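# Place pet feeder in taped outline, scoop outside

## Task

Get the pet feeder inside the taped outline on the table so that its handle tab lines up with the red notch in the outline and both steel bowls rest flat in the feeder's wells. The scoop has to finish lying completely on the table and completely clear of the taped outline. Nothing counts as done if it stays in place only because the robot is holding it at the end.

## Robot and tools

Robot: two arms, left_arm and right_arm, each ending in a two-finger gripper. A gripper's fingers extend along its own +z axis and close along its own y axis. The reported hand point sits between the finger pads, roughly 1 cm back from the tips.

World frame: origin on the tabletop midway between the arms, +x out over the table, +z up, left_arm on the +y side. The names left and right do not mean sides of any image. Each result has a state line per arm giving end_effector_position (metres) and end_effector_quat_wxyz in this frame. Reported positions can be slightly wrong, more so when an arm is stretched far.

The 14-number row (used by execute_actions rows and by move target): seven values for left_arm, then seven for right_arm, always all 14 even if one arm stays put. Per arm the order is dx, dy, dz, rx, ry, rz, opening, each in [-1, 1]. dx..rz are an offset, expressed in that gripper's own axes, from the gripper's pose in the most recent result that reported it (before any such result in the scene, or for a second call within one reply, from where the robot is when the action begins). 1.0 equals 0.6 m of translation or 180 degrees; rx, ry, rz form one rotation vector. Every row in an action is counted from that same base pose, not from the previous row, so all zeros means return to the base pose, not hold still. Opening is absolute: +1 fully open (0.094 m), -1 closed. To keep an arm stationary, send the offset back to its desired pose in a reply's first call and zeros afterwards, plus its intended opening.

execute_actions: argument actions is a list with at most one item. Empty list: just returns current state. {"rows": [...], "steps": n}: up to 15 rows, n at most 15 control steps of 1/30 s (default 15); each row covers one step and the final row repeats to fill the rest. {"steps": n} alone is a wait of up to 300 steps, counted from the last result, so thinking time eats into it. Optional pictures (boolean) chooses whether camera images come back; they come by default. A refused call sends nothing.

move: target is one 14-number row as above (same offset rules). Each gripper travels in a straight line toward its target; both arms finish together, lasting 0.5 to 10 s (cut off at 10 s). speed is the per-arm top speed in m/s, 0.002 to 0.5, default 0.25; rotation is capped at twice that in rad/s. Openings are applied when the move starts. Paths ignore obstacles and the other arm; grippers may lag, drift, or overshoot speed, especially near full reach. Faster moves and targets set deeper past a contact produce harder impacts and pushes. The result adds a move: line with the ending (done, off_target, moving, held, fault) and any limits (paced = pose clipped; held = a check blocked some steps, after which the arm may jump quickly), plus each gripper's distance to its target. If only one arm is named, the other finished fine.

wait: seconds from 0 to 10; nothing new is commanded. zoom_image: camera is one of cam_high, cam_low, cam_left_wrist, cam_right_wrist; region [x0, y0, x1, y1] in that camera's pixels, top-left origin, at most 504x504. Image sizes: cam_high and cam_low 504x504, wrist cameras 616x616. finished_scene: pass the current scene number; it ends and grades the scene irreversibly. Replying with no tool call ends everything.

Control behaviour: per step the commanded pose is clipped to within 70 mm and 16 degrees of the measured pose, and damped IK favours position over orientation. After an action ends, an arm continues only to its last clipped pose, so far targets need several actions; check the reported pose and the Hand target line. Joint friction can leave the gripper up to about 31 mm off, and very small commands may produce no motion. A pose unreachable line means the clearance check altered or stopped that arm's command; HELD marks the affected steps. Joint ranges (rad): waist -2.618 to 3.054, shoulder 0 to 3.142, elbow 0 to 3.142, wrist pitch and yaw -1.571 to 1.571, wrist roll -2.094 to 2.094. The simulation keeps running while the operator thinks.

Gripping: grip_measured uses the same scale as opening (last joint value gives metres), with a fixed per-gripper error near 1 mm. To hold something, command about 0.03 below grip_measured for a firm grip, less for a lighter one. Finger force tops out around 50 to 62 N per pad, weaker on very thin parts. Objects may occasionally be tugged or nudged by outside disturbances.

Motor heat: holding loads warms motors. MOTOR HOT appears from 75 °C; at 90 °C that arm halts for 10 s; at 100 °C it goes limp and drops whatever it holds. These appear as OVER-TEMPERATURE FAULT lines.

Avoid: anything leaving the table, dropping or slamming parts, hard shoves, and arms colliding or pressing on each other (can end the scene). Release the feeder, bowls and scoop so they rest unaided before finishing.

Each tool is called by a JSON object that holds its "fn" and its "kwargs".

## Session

{"fn": "execute_actions", "kwargs": {"actions": []}}

Scene clock: 0.00 s of 5400.00 s.
left_arm: end_effector_position=(+0.0585, +0.0615, +0.1338) grip_measured=+1.000 end_effector_quat_wxyz=(+0.017, +0.935, +0.170, +0.311) | right_arm: end_effector_position=(+0.2831, +0.0479, +0.1763) grip_measured=+1.000 end_effector_quat_wxyz=(+0.518, -0.326, +0.768, -0.189)
Joint positions: left_arm=[-1.992  1.345  0.999 -1.465 -0.592  0.922  0.094] | right_arm=[ 0.99   1.654  1.064 -0.094  0.902 -0.182  0.094]
Joint velocities: left_arm=[-0.002 -0.012  0.002  0.037  0.066 -0.037  0.   ] | right_arm=[-0.007  0.002  0.007  0.051 -0.051  0.037  0.   ]
Motor temperatures (°C, as the motors report them): left_arm=[27 33 30 25 24 27] | right_arm=[26 30 27 30 26 25]
Hand target (left_arm): +0.059, +0.062, +0.134; +0.017, +0.935, +0.170, +0.311
Hand target (right_arm): +0.283, +0.048, +0.176; +0.518, -0.326, +0.768, -0.189
camera_calibration (this result's frames):
cam_left_wrist: T_world_to_cam=[[-0.0946211, 0.99547, 0.00929913, -0.0577832], [0.161324, 0.00611523, 0.986883, -0.126274], [0.982355, 0.0948801, -0.161172, 0.0895394], [0, 0, 0, 1]] pos_world=[-0.073056, 0.0497982, 0.139586]
cam_right_wrist: T_world_to_cam=[[0.317943, -0.724342, 0.611752, -0.165603], [-0.599757, -0.653386, -0.461929, 0.323827], [0.734305, -0.220035, -0.642169, 0.0109209], [0, 0, 0, 1]] pos_world=[0.238851, 0.0940333, 0.257907]

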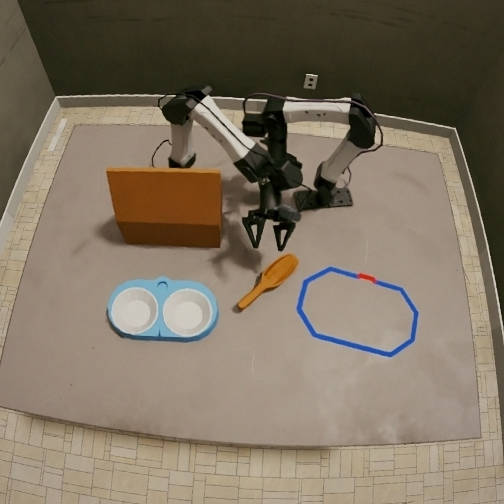

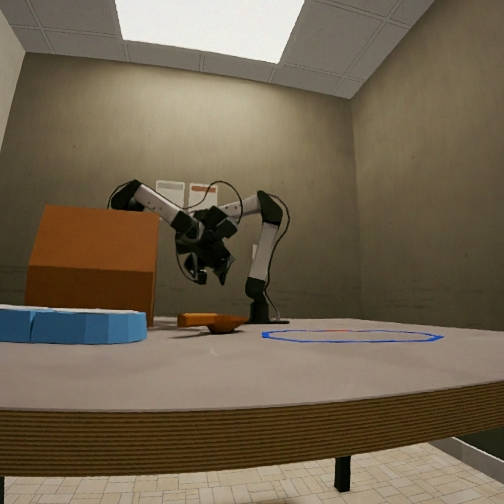

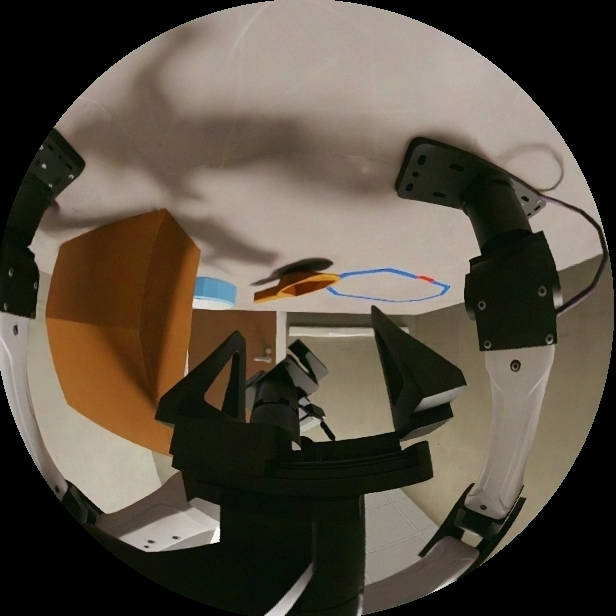

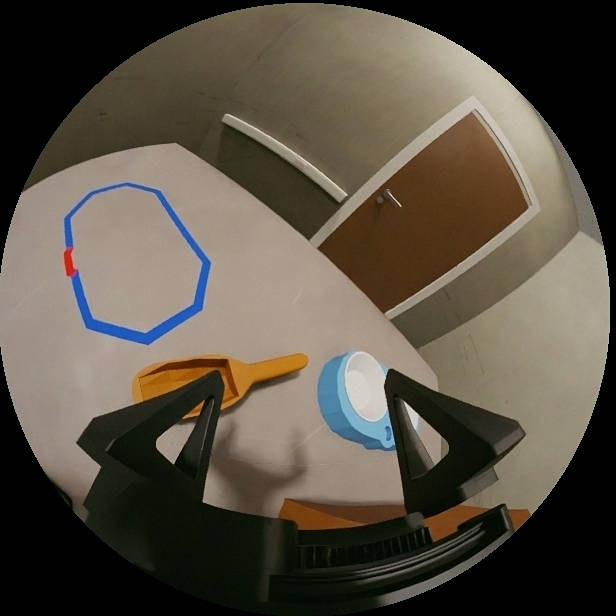

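{"fn": "move", "kwargs": {"target": [0,0,0,0,0,0,1, -0.302,-0.283,-0.177,0,0,0,1], "speed": 0.15}}

{"fn": "move", "kwargs": {"target": [0,0,0,0,0,0,1, 0.31,-0.27,-0.1,0,0,0,1], "speed": 0.15}}

{"fn": "zoom_image", "kwargs": {"camera": "cam_high", "region": [90, 230, 320, 360]}}

Scene clock: 28.27 s of 5400.00 s.
left_arm: end_effector_position=(+0.0585, +0.0615, +0.1338) grip_measured=+1.000 end_effector_quat_wxyz=(+0.017, +0.935, +0.170, +0.311) | right_arm: end_effector_position=(+0.2802, +0.0427, +0.4509) grip_measured=+1.000 end_effector_quat_wxyz=(+0.523, -0.327, +0.764, -0.188)
Joint positions: left_arm=[-1.992  1.345  0.999 -1.465 -0.592  0.922  0.094] | right_arm=[ 0.99   1.986  2.708 -1.385  0.902 -0.199  0.094]
Joint velocities: left_arm=[ 0.017 -0.017 -0.022  0.037  0.037 -0.007  0.   ] | right_arm=[-0.017  0.037  0.046 -0.066 -0.022 -0.022  0.   ]
Motor temperatures (°C, as the motors report them): left_arm=[27 33 33 25 24 27] | right_arm=[26 35 31 33 26 25]
Hand target (left_arm): +0.059, +0.062, +0.134; +0.017, +0.935, +0.170, +0.311
Hand target (right_arm): +0.282, +0.045, +0.447; +0.520, -0.326, +0.767, -0.189
Off the commanded pose (left_arm): 0.000 m, 0 deg.
Off the commanded pose (right_arm): 0.007 m, 1 deg.
After step 90, 22.47 s passed at rest.
move: done
camera_calibration (this result's frames):
cam_left_wrist: T_world_to_cam=[[-0.0946211, 0.99547, 0.00929913, -0.0577832], [0.161324, 0.00611523, 0.986883, -0.126274], [0.982355, 0.0948801, -0.161172, 0.0895394], [0, 0, 0, 1]] pos_world=[-0.073056, 0.0497982, 0.139586]
cam_right_wrist: T_world_to_cam=[[0.316107, -0.723963, 0.613151, -0.336642], [-0.590718, -0.655919, -0.469918, 0.446742], [0.74238, -0.213655, -0.634998, 0.182459], [0, 0, 0, 1]] pos_world=[0.23486, 0.0882933, 0.532206]

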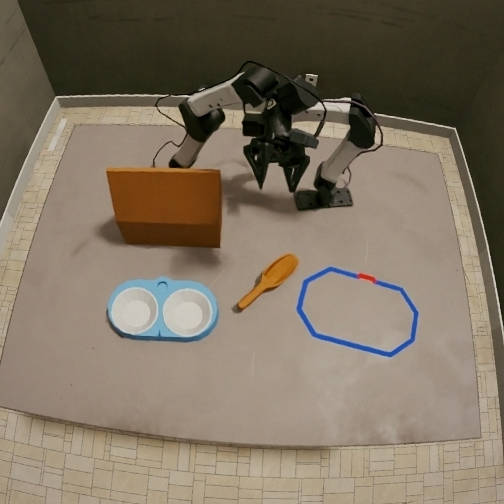

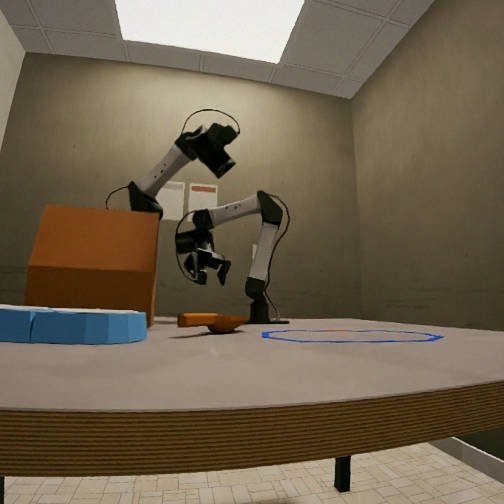

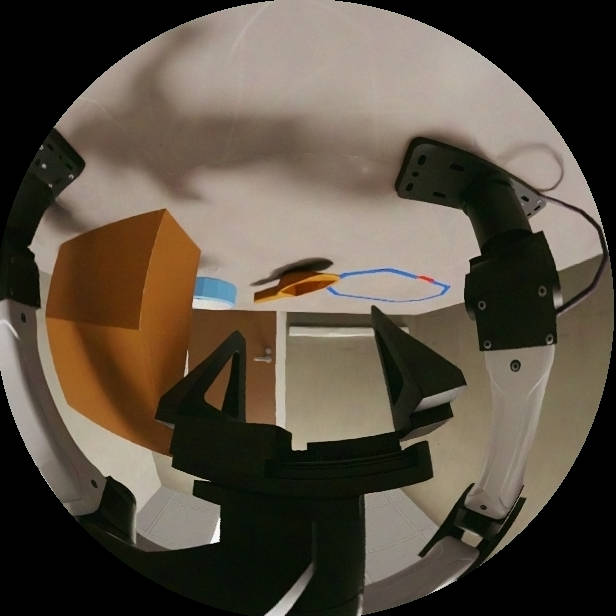

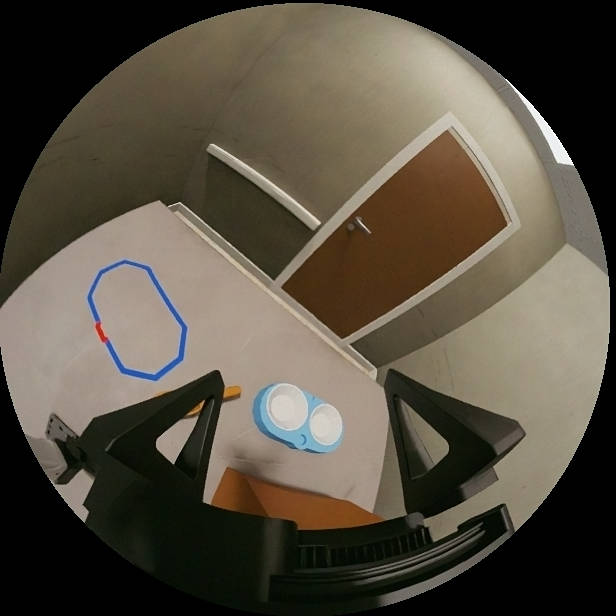

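Scene clock: 30.67 s of 5400.00 s.
left_arm: end_effector_position=(+0.0585, +0.0615, +0.1338) grip_measured=+1.000 end_effector_quat_wxyz=(+0.017, +0.935, +0.170, +0.311) | right_arm: end_effector_position=(+0.2288, -0.2062, +0.4467) grip_measured=+1.000 end_effector_quat_wxyz=(+0.524, -0.321, +0.768, -0.183)
Joint positions: left_arm=[-1.992  1.345  0.999 -1.465 -0.592  0.922  0.094] | right_arm=[ 0.28   1.057  1.726 -1.08   0.279 -0.614  0.094]
Joint velocities: left_arm=[-0.002  0.002  0.002  0.037 -0.095  0.007  0.   ] | right_arm=[ 0.002  0.002  0.002 -0.037 -0.037 -0.037  0.   ]
Motor temperatures (°C, as the motors report them): left_arm=[27 33 33 25 24 27] | right_arm=[26 35 31 34 26 25]
Hand target (left_arm): +0.059, +0.062, +0.134; +0.017, +0.935, +0.170, +0.311
Hand target (right_arm): +0.229, -0.207, +0.442; +0.522, -0.325, +0.767, -0.183
Off the commanded pose (left_arm): 0.000 m, 0 deg.
Off the commanded pose (right_arm): 0.003 m, 1 deg.
move: done
camera_calibration (this result's frames):
cam_left_wrist: T_world_to_cam=[[-0.0946211, 0.99547, 0.00929913, -0.0577832], [0.161324, 0.00611523, 0.986883, -0.126274], [0.982355, 0.0948801, -0.161172, 0.0895394], [0, 0, 0, 1]] pos_world=[-0.073056, 0.0497982, 0.139586]
cam_right_wrist: T_world_to_cam=[[0.314713, -0.73401, 0.601817, -0.494693], [-0.596196, -0.64622, -0.476393, 0.257277], [0.738584, -0.208874, -0.640988, 0.169282], [0, 0, 0, 1]] pos_world=[0.184046, -0.161494, 0.528788]

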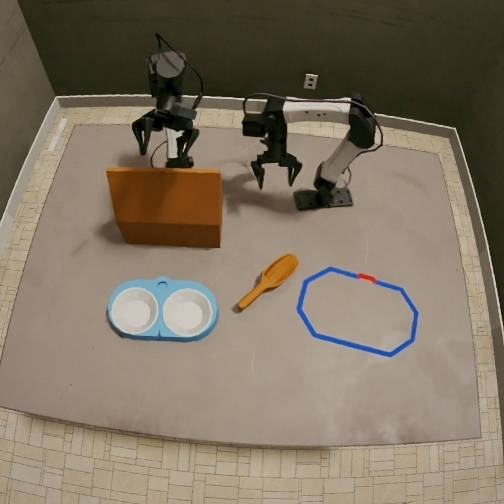

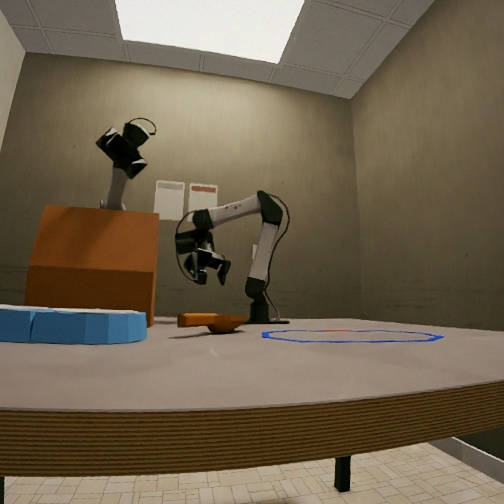

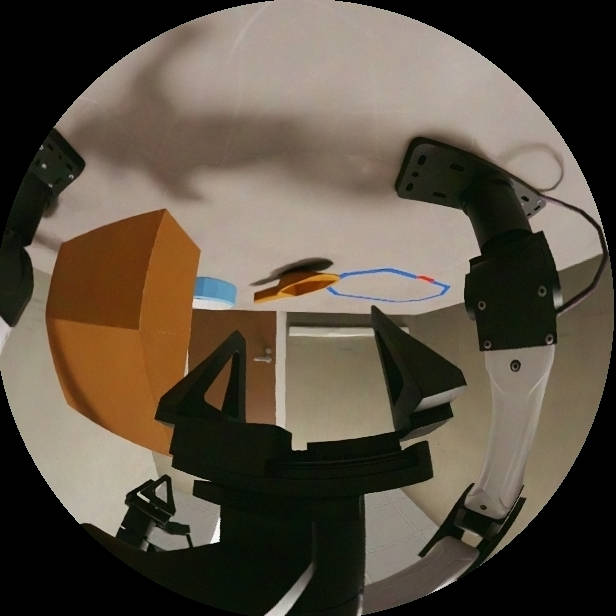

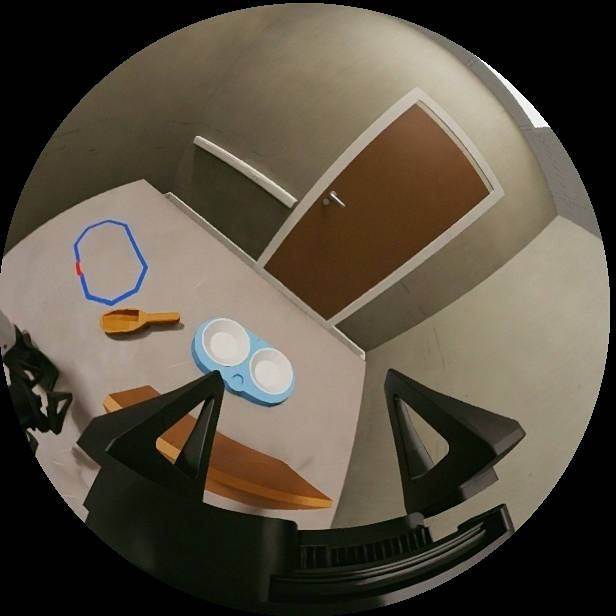

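Region (90, 230, 320, 360) of cam_high's 504x504 image, scaled by 2.191, with more detail than that image has; it fills the top 285 rows of this view, and the rest is white.

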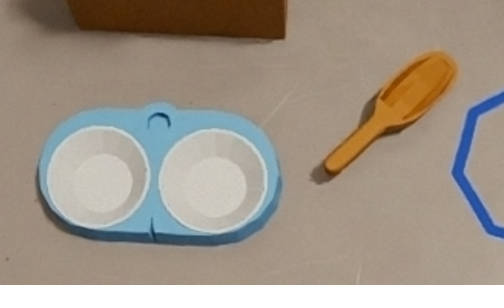

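{"fn": "move", "kwargs": {"target": [0.37,0.239,0.346,0.229,-0.074,-0.627,0.1, 0,0,0,0,0,0,1], "speed": 0.2}}

Scene clock: 48.00 s of 5400.00 s.
left_arm: end_effector_position=(+0.3881, +0.0156, +0.1138) grip_measured=+0.102 end_effector_quat_wxyz=(+0.001, +0.367, +0.930, -0.009) | right_arm: end_effector_position=(+0.2288, -0.2058, +0.4467) grip_measured=+1.000 end_effector_quat_wxyz=(+0.524, -0.322, +0.767, -0.182)
Joint positions: left_arm=[-0.719  2.324  2.298 -1.539  0.018  0.238  0.052] | right_arm=[ 0.28   1.057  1.726 -1.08   0.276 -0.615  0.094]
Joint velocities: left_arm=[-0.007 -0.007 -0.022 -0.051 -0.007 -0.007 -0.001] | right_arm=[ 0.007  0.007  0.012  0.022 -0.022  0.007  0.   ]
Motor temperatures (°C, as the motors report them): left_arm=[27 33 34 25 24 27] | right_arm=[26 33 30 36 26 25]
Hand target (left_arm): +0.390, +0.018, +0.110; -0.006, +0.359, +0.933, -0.013
Hand target (right_arm): +0.229, -0.206, +0.447; +0.524, -0.321, +0.767, -0.183
Off the commanded pose (left_arm): 0.003 m, 1 deg.
Off the commanded pose (right_arm): 0.000 m, 0 deg.
After step 90, 8.47 s passed at rest.
move: done
camera_calibration (this result's frames):
cam_left_wrist: T_world_to_cam=[[-0.850124, -0.526576, 0.00236839, 0.337064], [-0.379353, 0.615549, 0.69079, 0.0745466], [-0.365211, 0.586359, -0.723052, 0.346199], [0, 0, 0, 1]] pos_world=[0.441261, -0.071394, 0.198025]
cam_right_wrist: T_world_to_cam=[[0.316806, -0.733146, 0.601773, -0.494647], [-0.594307, -0.647901, -0.476469, 0.256842], [0.739211, -0.20669, -0.640973, 0.169711], [0, 0, 0, 1]] pos_world=[0.183898, -0.161163, 0.528823]

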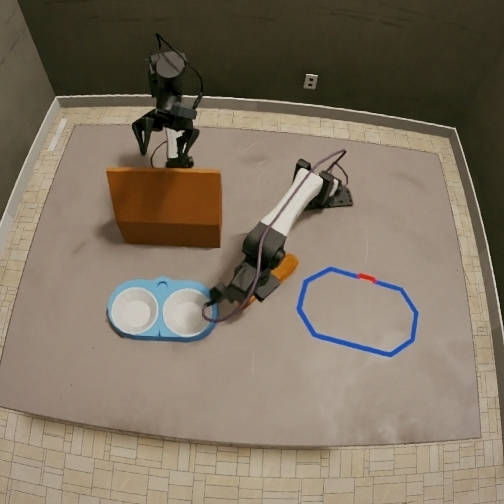

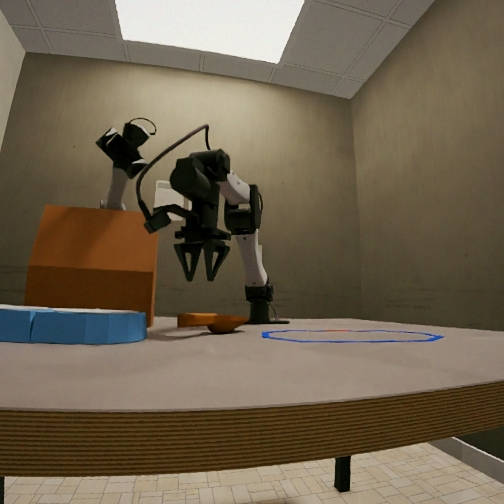

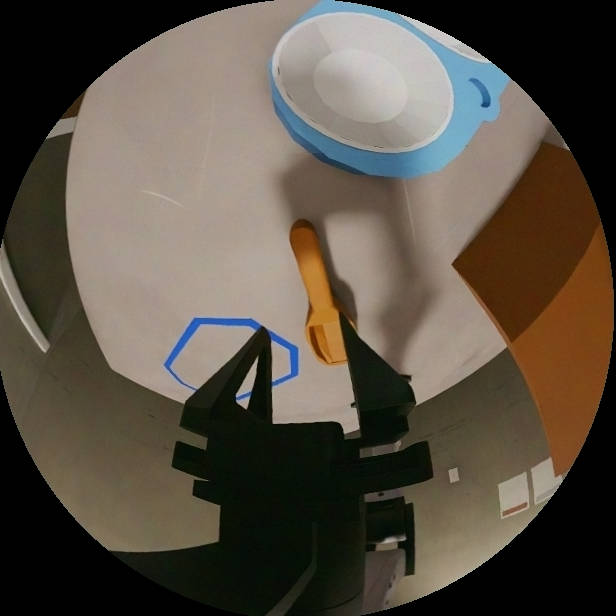

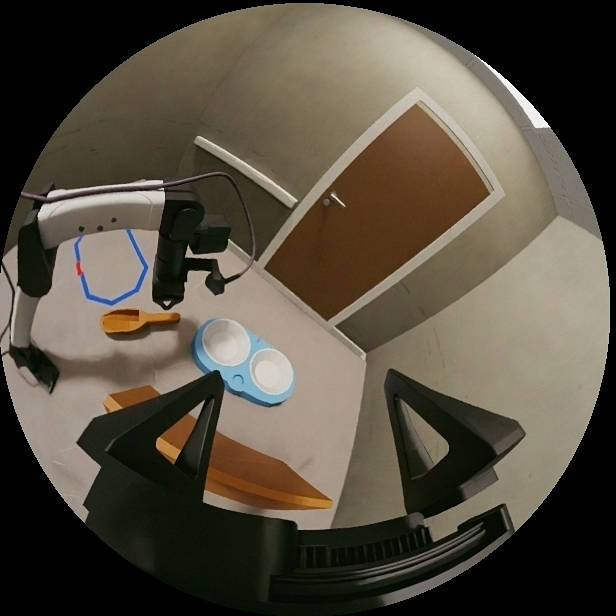

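{"fn": "move", "kwargs": {"target": [0.02,-0.02,0.145,0,0,0,0.1, 0,0,0,0,0,0,1], "speed": 0.06}}

{"fn": "move", "kwargs": {"target": [0,0,0,0,0,0,-0.65, 0,0,0,0,0,0,1]}}

Scene clock: 55.37 s of 5400.00 s.
left_arm: end_effector_position=(+0.3743, +0.0169, +0.0281) grip_measured=+0.102 end_effector_quat_wxyz=(-0.000, +0.365, +0.931, -0.009) | right_arm: end_effector_position=(+0.2288, -0.2058, +0.4467) grip_measured=+1.000 end_effector_quat_wxyz=(+0.524, -0.322, +0.767, -0.182)
Joint positions: left_arm=[-0.732  2.255  1.839 -1.153  0.018  0.221  0.052] | right_arm=[ 0.28   1.057  1.726 -1.08   0.276 -0.615  0.094]
Joint velocities: left_arm=[ 0.007  0.007 -0.002  0.007 -0.007 -0.037  0.001] | right_arm=[ 0.002  0.002  0.007 -0.037  0.007 -0.007  0.   ]
Motor temperatures (°C, as the motors report them): left_arm=[27 36 35 25 24 27] | right_arm=[26 32 31 37 26 25]
Hand target (left_arm): +0.370, +0.014, +0.027; +0.001, +0.367, +0.930, -0.009
Hand target (right_arm): +0.229, -0.206, +0.447; +0.524, -0.322, +0.767, -0.182
Off the commanded pose (left_arm): 0.005 m, 0 deg.
Off the commanded pose (right_arm): 0.000 m, 0 deg.
After step 90, 2.40 s passed at rest.
move: done
camera_calibration (this result's frames):
cam_left_wrist: T_world_to_cam=[[-0.847696, -0.530461, 0.00469174, 0.325327], [-0.37986, 0.613157, 0.692636, 0.127872], [-0.370293, 0.585363, -0.721272, 0.280278], [0, 0, 0, 1]] pos_world=[0.428137, -0.0698967, 0.112062]
cam_right_wrist: T_world_to_cam=[[0.316806, -0.733146, 0.601773, -0.494647], [-0.594307, -0.647901, -0.476469, 0.256842], [0.739211, -0.20669, -0.640973, 0.169711], [0, 0, 0, 1]] pos_world=[0.183898, -0.161163, 0.528823]

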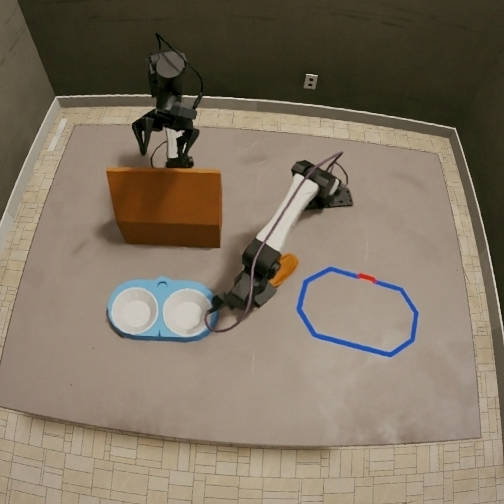

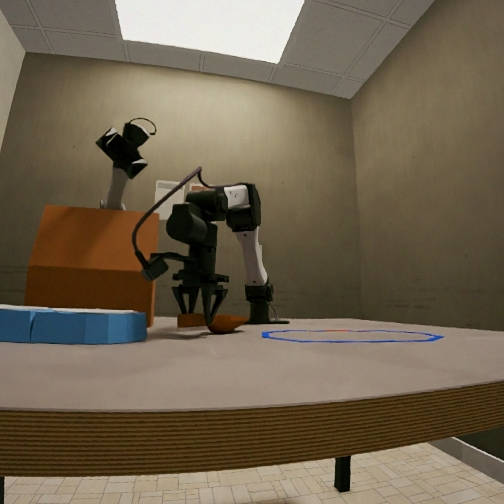

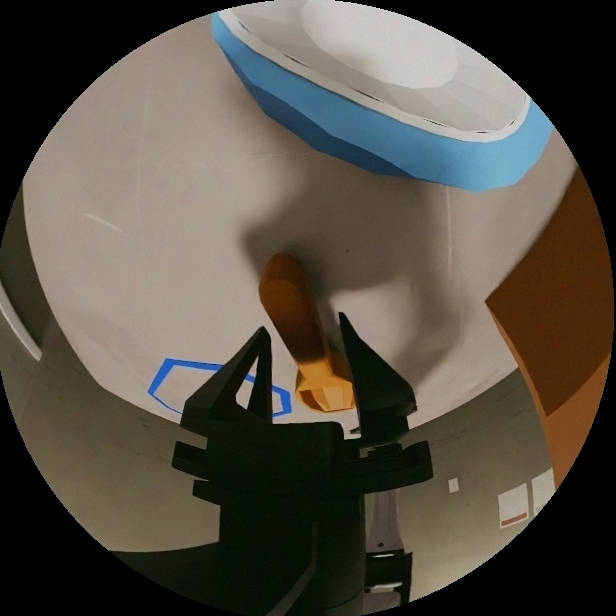

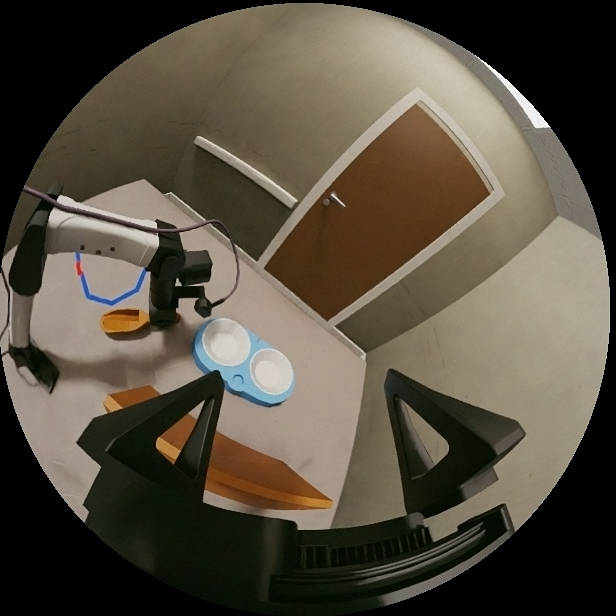

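Scene clock: 55.87 s of 5400.00 s.
left_arm: end_effector_position=(+0.3744, +0.0170, +0.0281) grip_measured=-0.505 end_effector_quat_wxyz=(-0.000, +0.365, +0.931, -0.009) | right_arm: end_effector_position=(+0.2288, -0.2058, +0.4467) grip_measured=+1.000 end_effector_quat_wxyz=(+0.524, -0.322, +0.767, -0.182)
Joint positions: left_arm=[-0.732  2.255  1.839 -1.152  0.018  0.222  0.023] | right_arm=[ 0.28   1.057  1.726 -1.08   0.276 -0.615  0.094]
Joint velocities: left_arm=[-0.012 -0.002 -0.007  0.095  0.037  0.037  0.   ] | right_arm=[ 0.007  0.002 -0.017 -0.081  0.007 -0.037  0.   ]
Motor temperatures (°C, as the motors report them): left_arm=[27 37 35 25 24 27] | right_arm=[26 32 31 37 26 25]
Hand target (left_arm): +0.374, +0.017, +0.028; -0.000, +0.365, +0.931, -0.009
Hand target (right_arm): +0.229, -0.206, +0.447; +0.524, -0.322, +0.767, -0.182
Off the commanded pose (left_arm): 0.000 m, 0 deg.
Off the commanded pose (right_arm): 0.000 m, 0 deg.
move: done
camera_calibration (this result's frames):
cam_left_wrist: T_world_to_cam=[[-0.8479, -0.530139, 0.0041722, 0.325514], [-0.379992, 0.613207, 0.692519, 0.127962], [-0.36969, 0.585602, -0.721387, 0.280087], [0, 0, 0, 1]] pos_world=[0.428174, -0.069919, 0.112077]
cam_right_wrist: T_world_to_cam=[[0.316806, -0.733146, 0.601773, -0.494647], [-0.594307, -0.647901, -0.476469, 0.256842], [0.739211, -0.20669, -0.640973, 0.169711], [0, 0, 0, 1]] pos_world=[0.183898, -0.161163, 0.528823]

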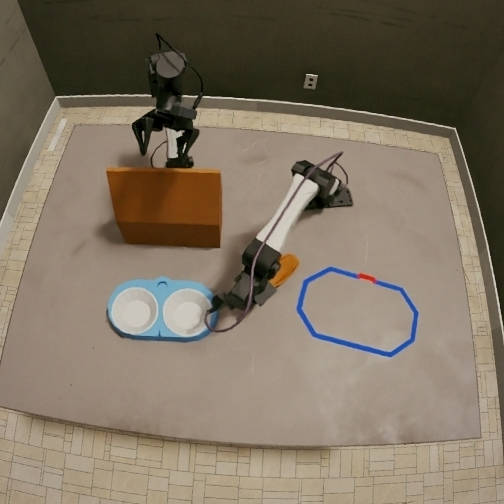

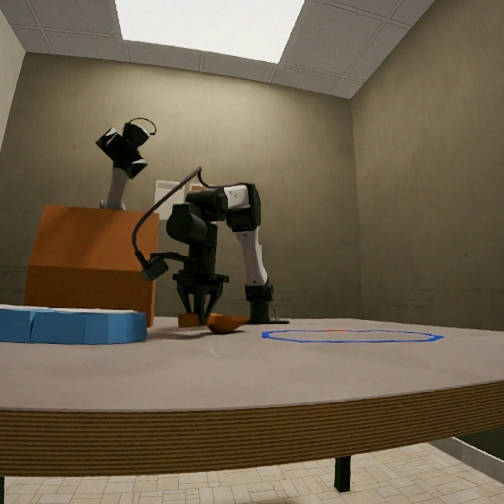

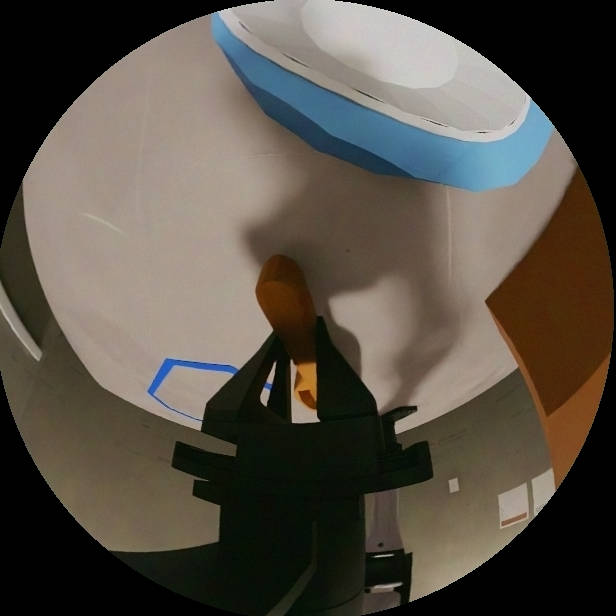

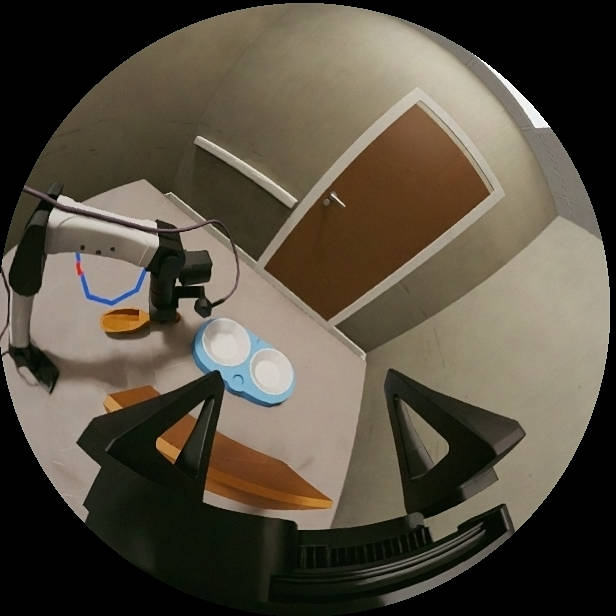

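{"fn": "move", "kwargs": {"target": [0.218,-0.191,-0.008,0,0,-0.24,-0.58, 0,0,0,0,0,0,1], "speed": 0.1}}

{"fn": "move", "kwargs": {"target": [0,0,0,0,0,0,0.1, 0,0,0,0,0,0,1]}}

{"fn": "move", "kwargs": {"target": [0,0,-0.17,0,0,0,0.1, 0,0,0,0,0,0,1], "speed": 0.15}}

Scene clock: 68.63 s of 5400.00 s.
left_arm: end_effector_position=(+0.2054, +0.0193, +0.0349) grip_measured=-0.506 end_effector_quat_wxyz=(-0.003, -0.004, +1.000, -0.008) | right_arm: end_effector_position=(+0.2288, -0.2058, +0.4467) grip_measured=+1.000 end_effector_quat_wxyz=(+0.524, -0.322, +0.767, -0.182)
Joint positions: left_arm=[-1.012  1.742  1.124 -0.947  0.016 -0.814  0.023] | right_arm=[ 0.28   1.057  1.726 -1.08   0.276 -0.615  0.094]
Joint velocities: left_arm=[-0.002  0.012 -0.007 -0.007 -0.066  0.007 -0.   ] | right_arm=[-0.002 -0.012 -0.002 -0.066 -0.007  0.022  0.   ]
Motor temperatures (°C, as the motors report them): left_arm=[27 41 35 25 24 27] | right_arm=[26 31 31 37 26 25]
Hand target (left_arm): +0.201, +0.021, +0.033; -0.002, -0.003, +1.000, -0.006
Hand target (right_arm): +0.229, -0.206, +0.447; +0.524, -0.322, +0.767, -0.182
Off the commanded pose (left_arm): 0.006 m, 0 deg.
Off the commanded pose (right_arm): 0.000 m, 0 deg.
After step 90, 5.53 s passed at rest.
move: done; limits=paced
camera_calibration (this result's frames):
cam_left_wrist: T_world_to_cam=[[-0.253954, -0.967196, 0.00627576, 0.069798], [-0.687569, 0.185089, 0.702133, 0.128746], [-0.680262, 0.173995, -0.712018, 0.292533], [0, 0, 0, 1]] pos_world=[0.305246, -0.00722019, 0.117454]
cam_right_wrist: T_world_to_cam=[[0.316806, -0.733146, 0.601773, -0.494647], [-0.594307, -0.647901, -0.476469, 0.256842], [0.739211, -0.20669, -0.640973, 0.169711], [0, 0, 0, 1]] pos_world=[0.183898, -0.161163, 0.528823]

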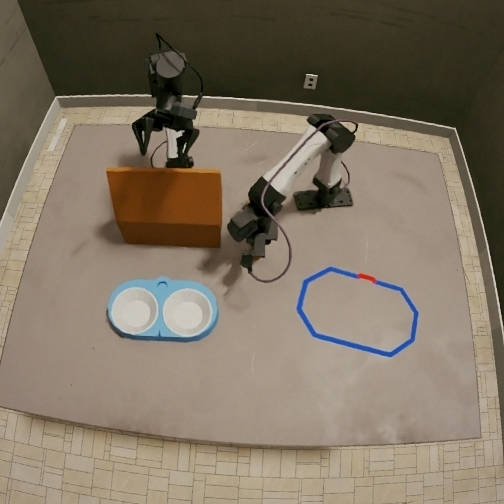

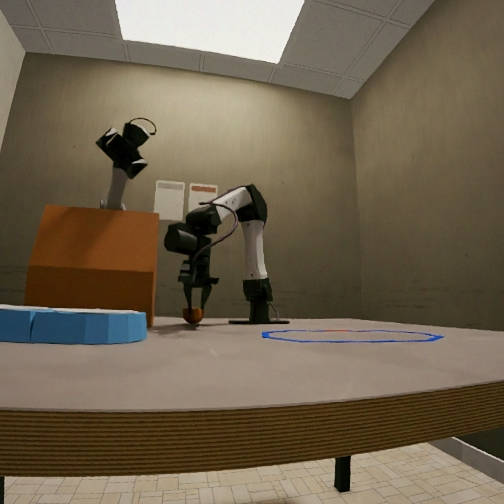

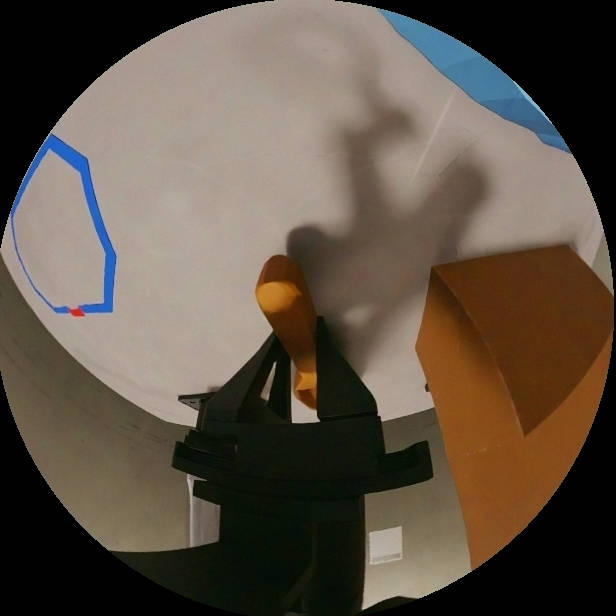

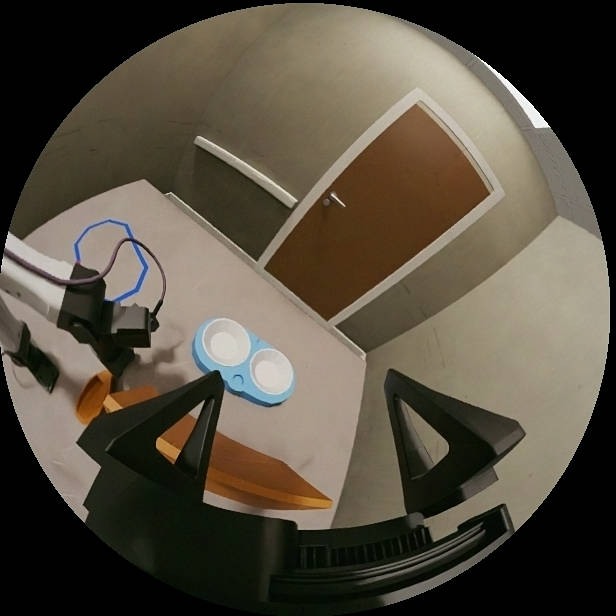

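Scene clock: 69.13 s of 5400.00 s.
left_arm: end_effector_position=(+0.2054, +0.0193, +0.0349) grip_measured=+0.098 end_effector_quat_wxyz=(-0.003, -0.004, +1.000, -0.008) | right_arm: end_effector_position=(+0.2288, -0.2058, +0.4467) grip_measured=+1.000 end_effector_quat_wxyz=(+0.524, -0.322, +0.767, -0.182)
Joint positions: left_arm=[-1.012  1.742  1.124 -0.947  0.016 -0.814  0.052] | right_arm=[ 0.28   1.057  1.726 -1.08   0.276 -0.615  0.094]
Joint velocities: left_arm=[ 0.007 -0.012 -0.012  0.022  0.007  0.007 -0.   ] | right_arm=[-0.002  0.017  0.012  0.022  0.022 -0.066  0.   ]
Motor temperatures (°C, as the motors report them): left_arm=[27 41 35 25 24 27] | right_arm=[26 31 31 37 26 25]
Hand target (left_arm): +0.205, +0.019, +0.035; -0.003, -0.004, +1.000, -0.008
Hand target (right_arm): +0.229, -0.206, +0.447; +0.524, -0.322, +0.767, -0.182
Off the commanded pose (left_arm): 0.000 m, 0 deg.
Off the commanded pose (right_arm): 0.000 m, 0 deg.
move: done
camera_calibration (this result's frames):
cam_left_wrist: T_world_to_cam=[[-0.253954, -0.967196, 0.00627576, 0.069798], [-0.687569, 0.185089, 0.702133, 0.128746], [-0.680262, 0.173995, -0.712018, 0.292533], [0, 0, 0, 1]] pos_world=[0.305246, -0.00722019, 0.117454]
cam_right_wrist: T_world_to_cam=[[0.316806, -0.733146, 0.601773, -0.494647], [-0.594307, -0.647901, -0.476469, 0.256842], [0.739211, -0.20669, -0.640973, 0.169711], [0, 0, 0, 1]] pos_world=[0.183898, -0.161163, 0.528823]

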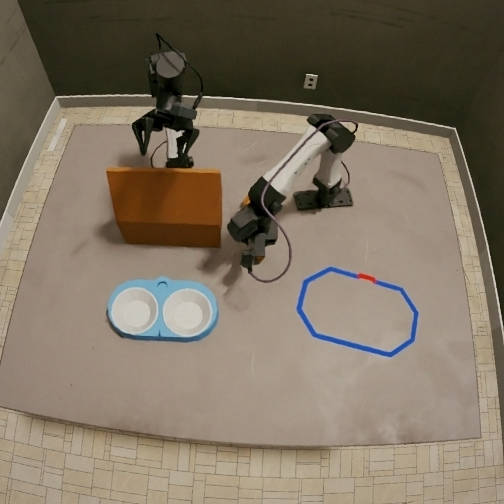

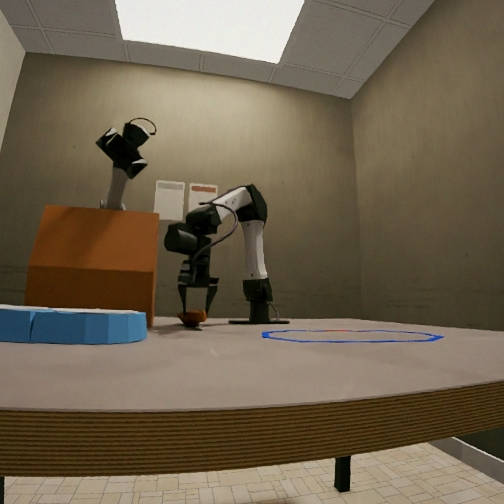

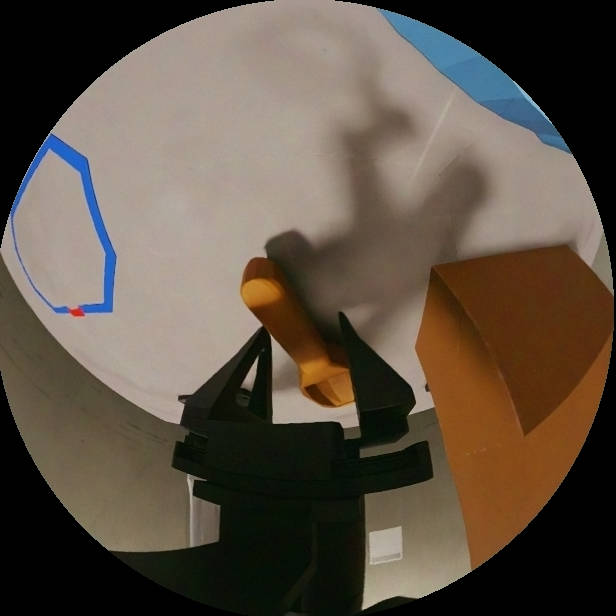

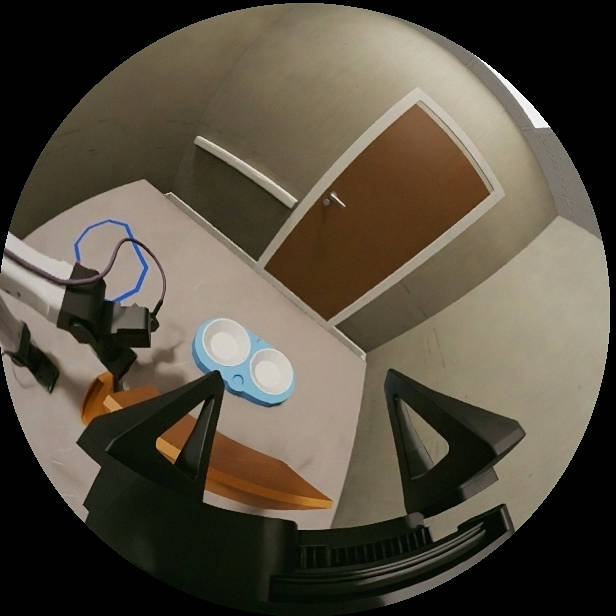

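Scene clock: 70.47 s of 5400.00 s.
left_arm: end_effector_position=(+0.2050, +0.0197, +0.1303) grip_measured=+0.098 end_effector_quat_wxyz=(-0.007, -0.004, +1.000, -0.004) | right_arm: end_effector_position=(+0.2288, -0.2058, +0.4467) grip_measured=+1.000 end_effector_quat_wxyz=(+0.524, -0.322, +0.767, -0.182)
Joint positions: left_arm=[-1.012  1.682  1.443 -1.337  0.016 -0.814  0.052] | right_arm=[ 0.28   1.057  1.726 -1.08   0.276 -0.615  0.094]
Joint velocities: left_arm=[ 0.002  0.012 -0.002  0.022  0.022  0.022  0.001] | right_arm=[-0.002 -0.007 -0.007 -0.037 -0.139 -0.022  0.   ]
Motor temperatures (°C, as the motors report them): left_arm=[27 41 35 25 24 27] | right_arm=[26 31 31 37 26 25]
Hand target (left_arm): +0.207, +0.020, +0.136; -0.004, -0.004, +1.000, -0.008
Hand target (right_arm): +0.229, -0.206, +0.447; +0.524, -0.322, +0.767, -0.182
Off the commanded pose (left_arm): 0.007 m, 1 deg.
Off the commanded pose (right_arm): 0.000 m, 0 deg.
move: done
camera_calibration (this result's frames):
cam_left_wrist: T_world_to_cam=[[-0.253928, -0.967223, 0.000298992, 0.0703007], [-0.681979, 0.179261, 0.709063, 0.0594312], [-0.685875, 0.179847, -0.705145, 0.36024], [0, 0, 0, 1]] pos_world=[0.305462, -0.00744525, 0.21186]
cam_right_wrist: T_world_to_cam=[[0.316806, -0.733146, 0.601773, -0.494647], [-0.594307, -0.647901, -0.476469, 0.256842], [0.739211, -0.20669, -0.640973, 0.169711], [0, 0, 0, 1]] pos_world=[0.183898, -0.161163, 0.528823]

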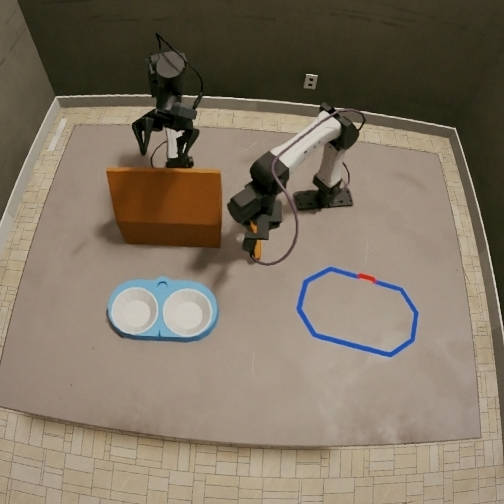

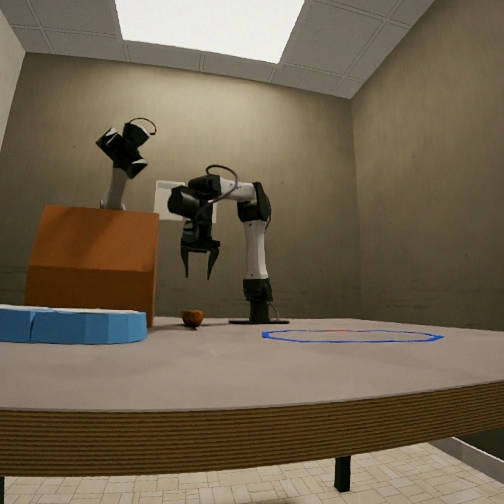

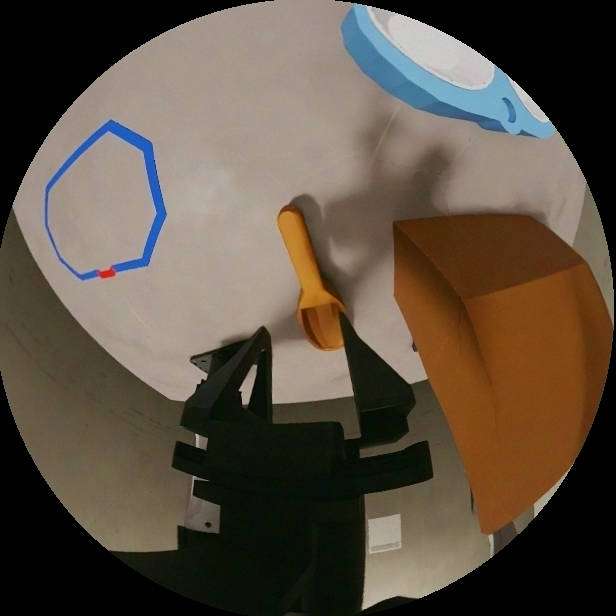

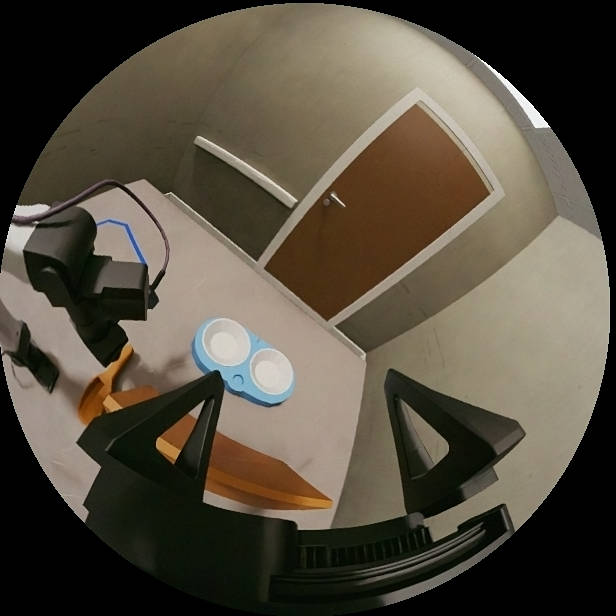

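{"fn": "move", "kwargs": {"target": [-0.433,-0.208,0.05,0.08,-0.167,0,0.3, 0,0,0,0,0,0,1], "speed": 0.12}}

Scene clock: 80.33 s of 5400.00 s.
left_arm: end_effector_position=(+0.4578, -0.1019, +0.0992) grip_measured=+0.298 end_effector_quat_wxyz=(+0.245, -0.004, +0.961, -0.125) | right_arm: end_effector_position=(+0.2288, -0.2058, +0.4467) grip_measured=+1.000 end_effector_quat_wxyz=(+0.524, -0.322, +0.767, -0.182)
Joint positions: left_arm=[-0.876  2.277  2.012 -0.758 -0.106 -0.647  0.061] | right_arm=[ 0.28   1.057  1.726 -1.08   0.276 -0.615  0.094]
Joint velocities: left_arm=[-0.012 -0.017  0.007 -0.022 -0.007  0.066  0.001] | right_arm=[-0.002 -0.012 -0.007  0.007  0.037  0.051  0.   ]
Motor temperatures (°C, as the motors report them): left_arm=[27 41 36 25 24 27] | right_arm=[26 31 31 38 26 25]
Hand target (left_arm): +0.467, -0.100, +0.098; +0.253, -0.006, +0.960, -0.123
Hand target (right_arm): +0.229, -0.206, +0.447; +0.524, -0.322, +0.767, -0.182
Off the commanded pose (left_arm): 0.008 m, 1 deg.
Off the commanded pose (right_arm): 0.000 m, 0 deg.
After step 200, 0.20 s passed at rest.
move: done
camera_calibration (this result's frames):
cam_left_wrist: T_world_to_cam=[[-0.277715, -0.955281, 0.10155, 0.018944], [-0.928669, 0.294015, 0.226118, 0.448271], [-0.245864, -0.0315098, -0.968792, 0.336778], [0, 0, 0, 1]] pos_world=[0.504358, -0.10309, 0.222981]
cam_right_wrist: T_world_to_cam=[[0.316806, -0.733146, 0.601773, -0.494647], [-0.594307, -0.647901, -0.476469, 0.256842], [0.739211, -0.20669, -0.640973, 0.169711], [0, 0, 0, 1]] pos_world=[0.183898, -0.161163, 0.528823]

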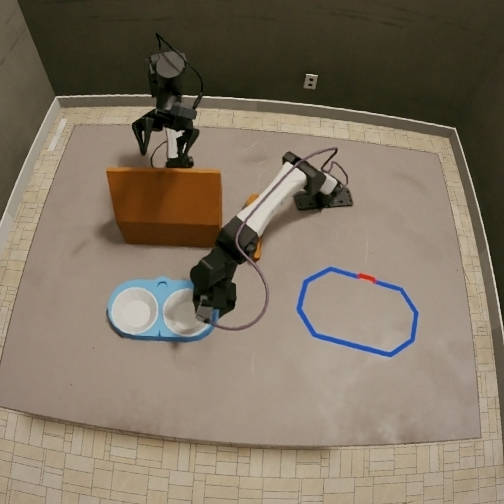

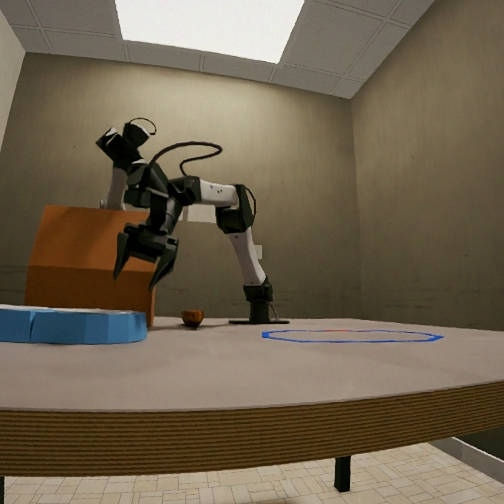

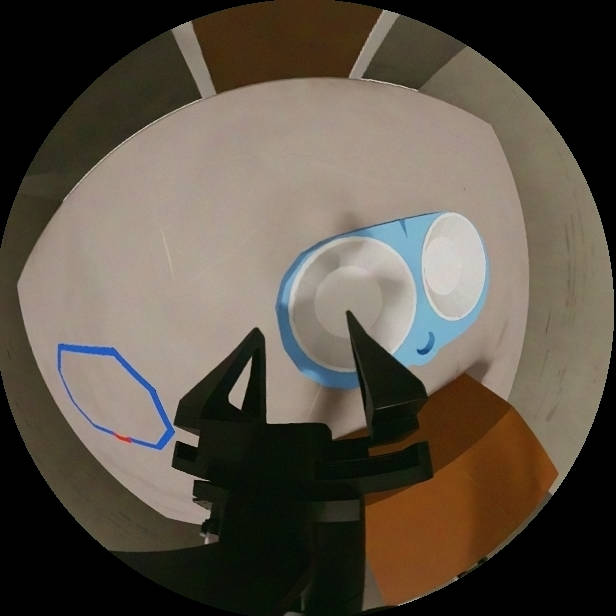

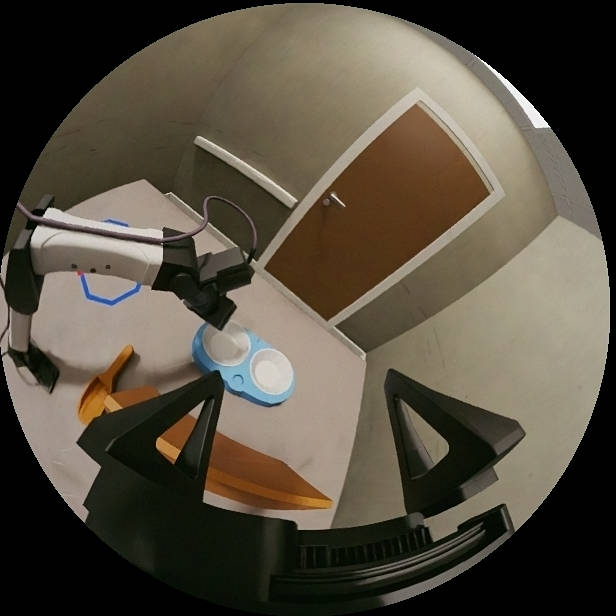

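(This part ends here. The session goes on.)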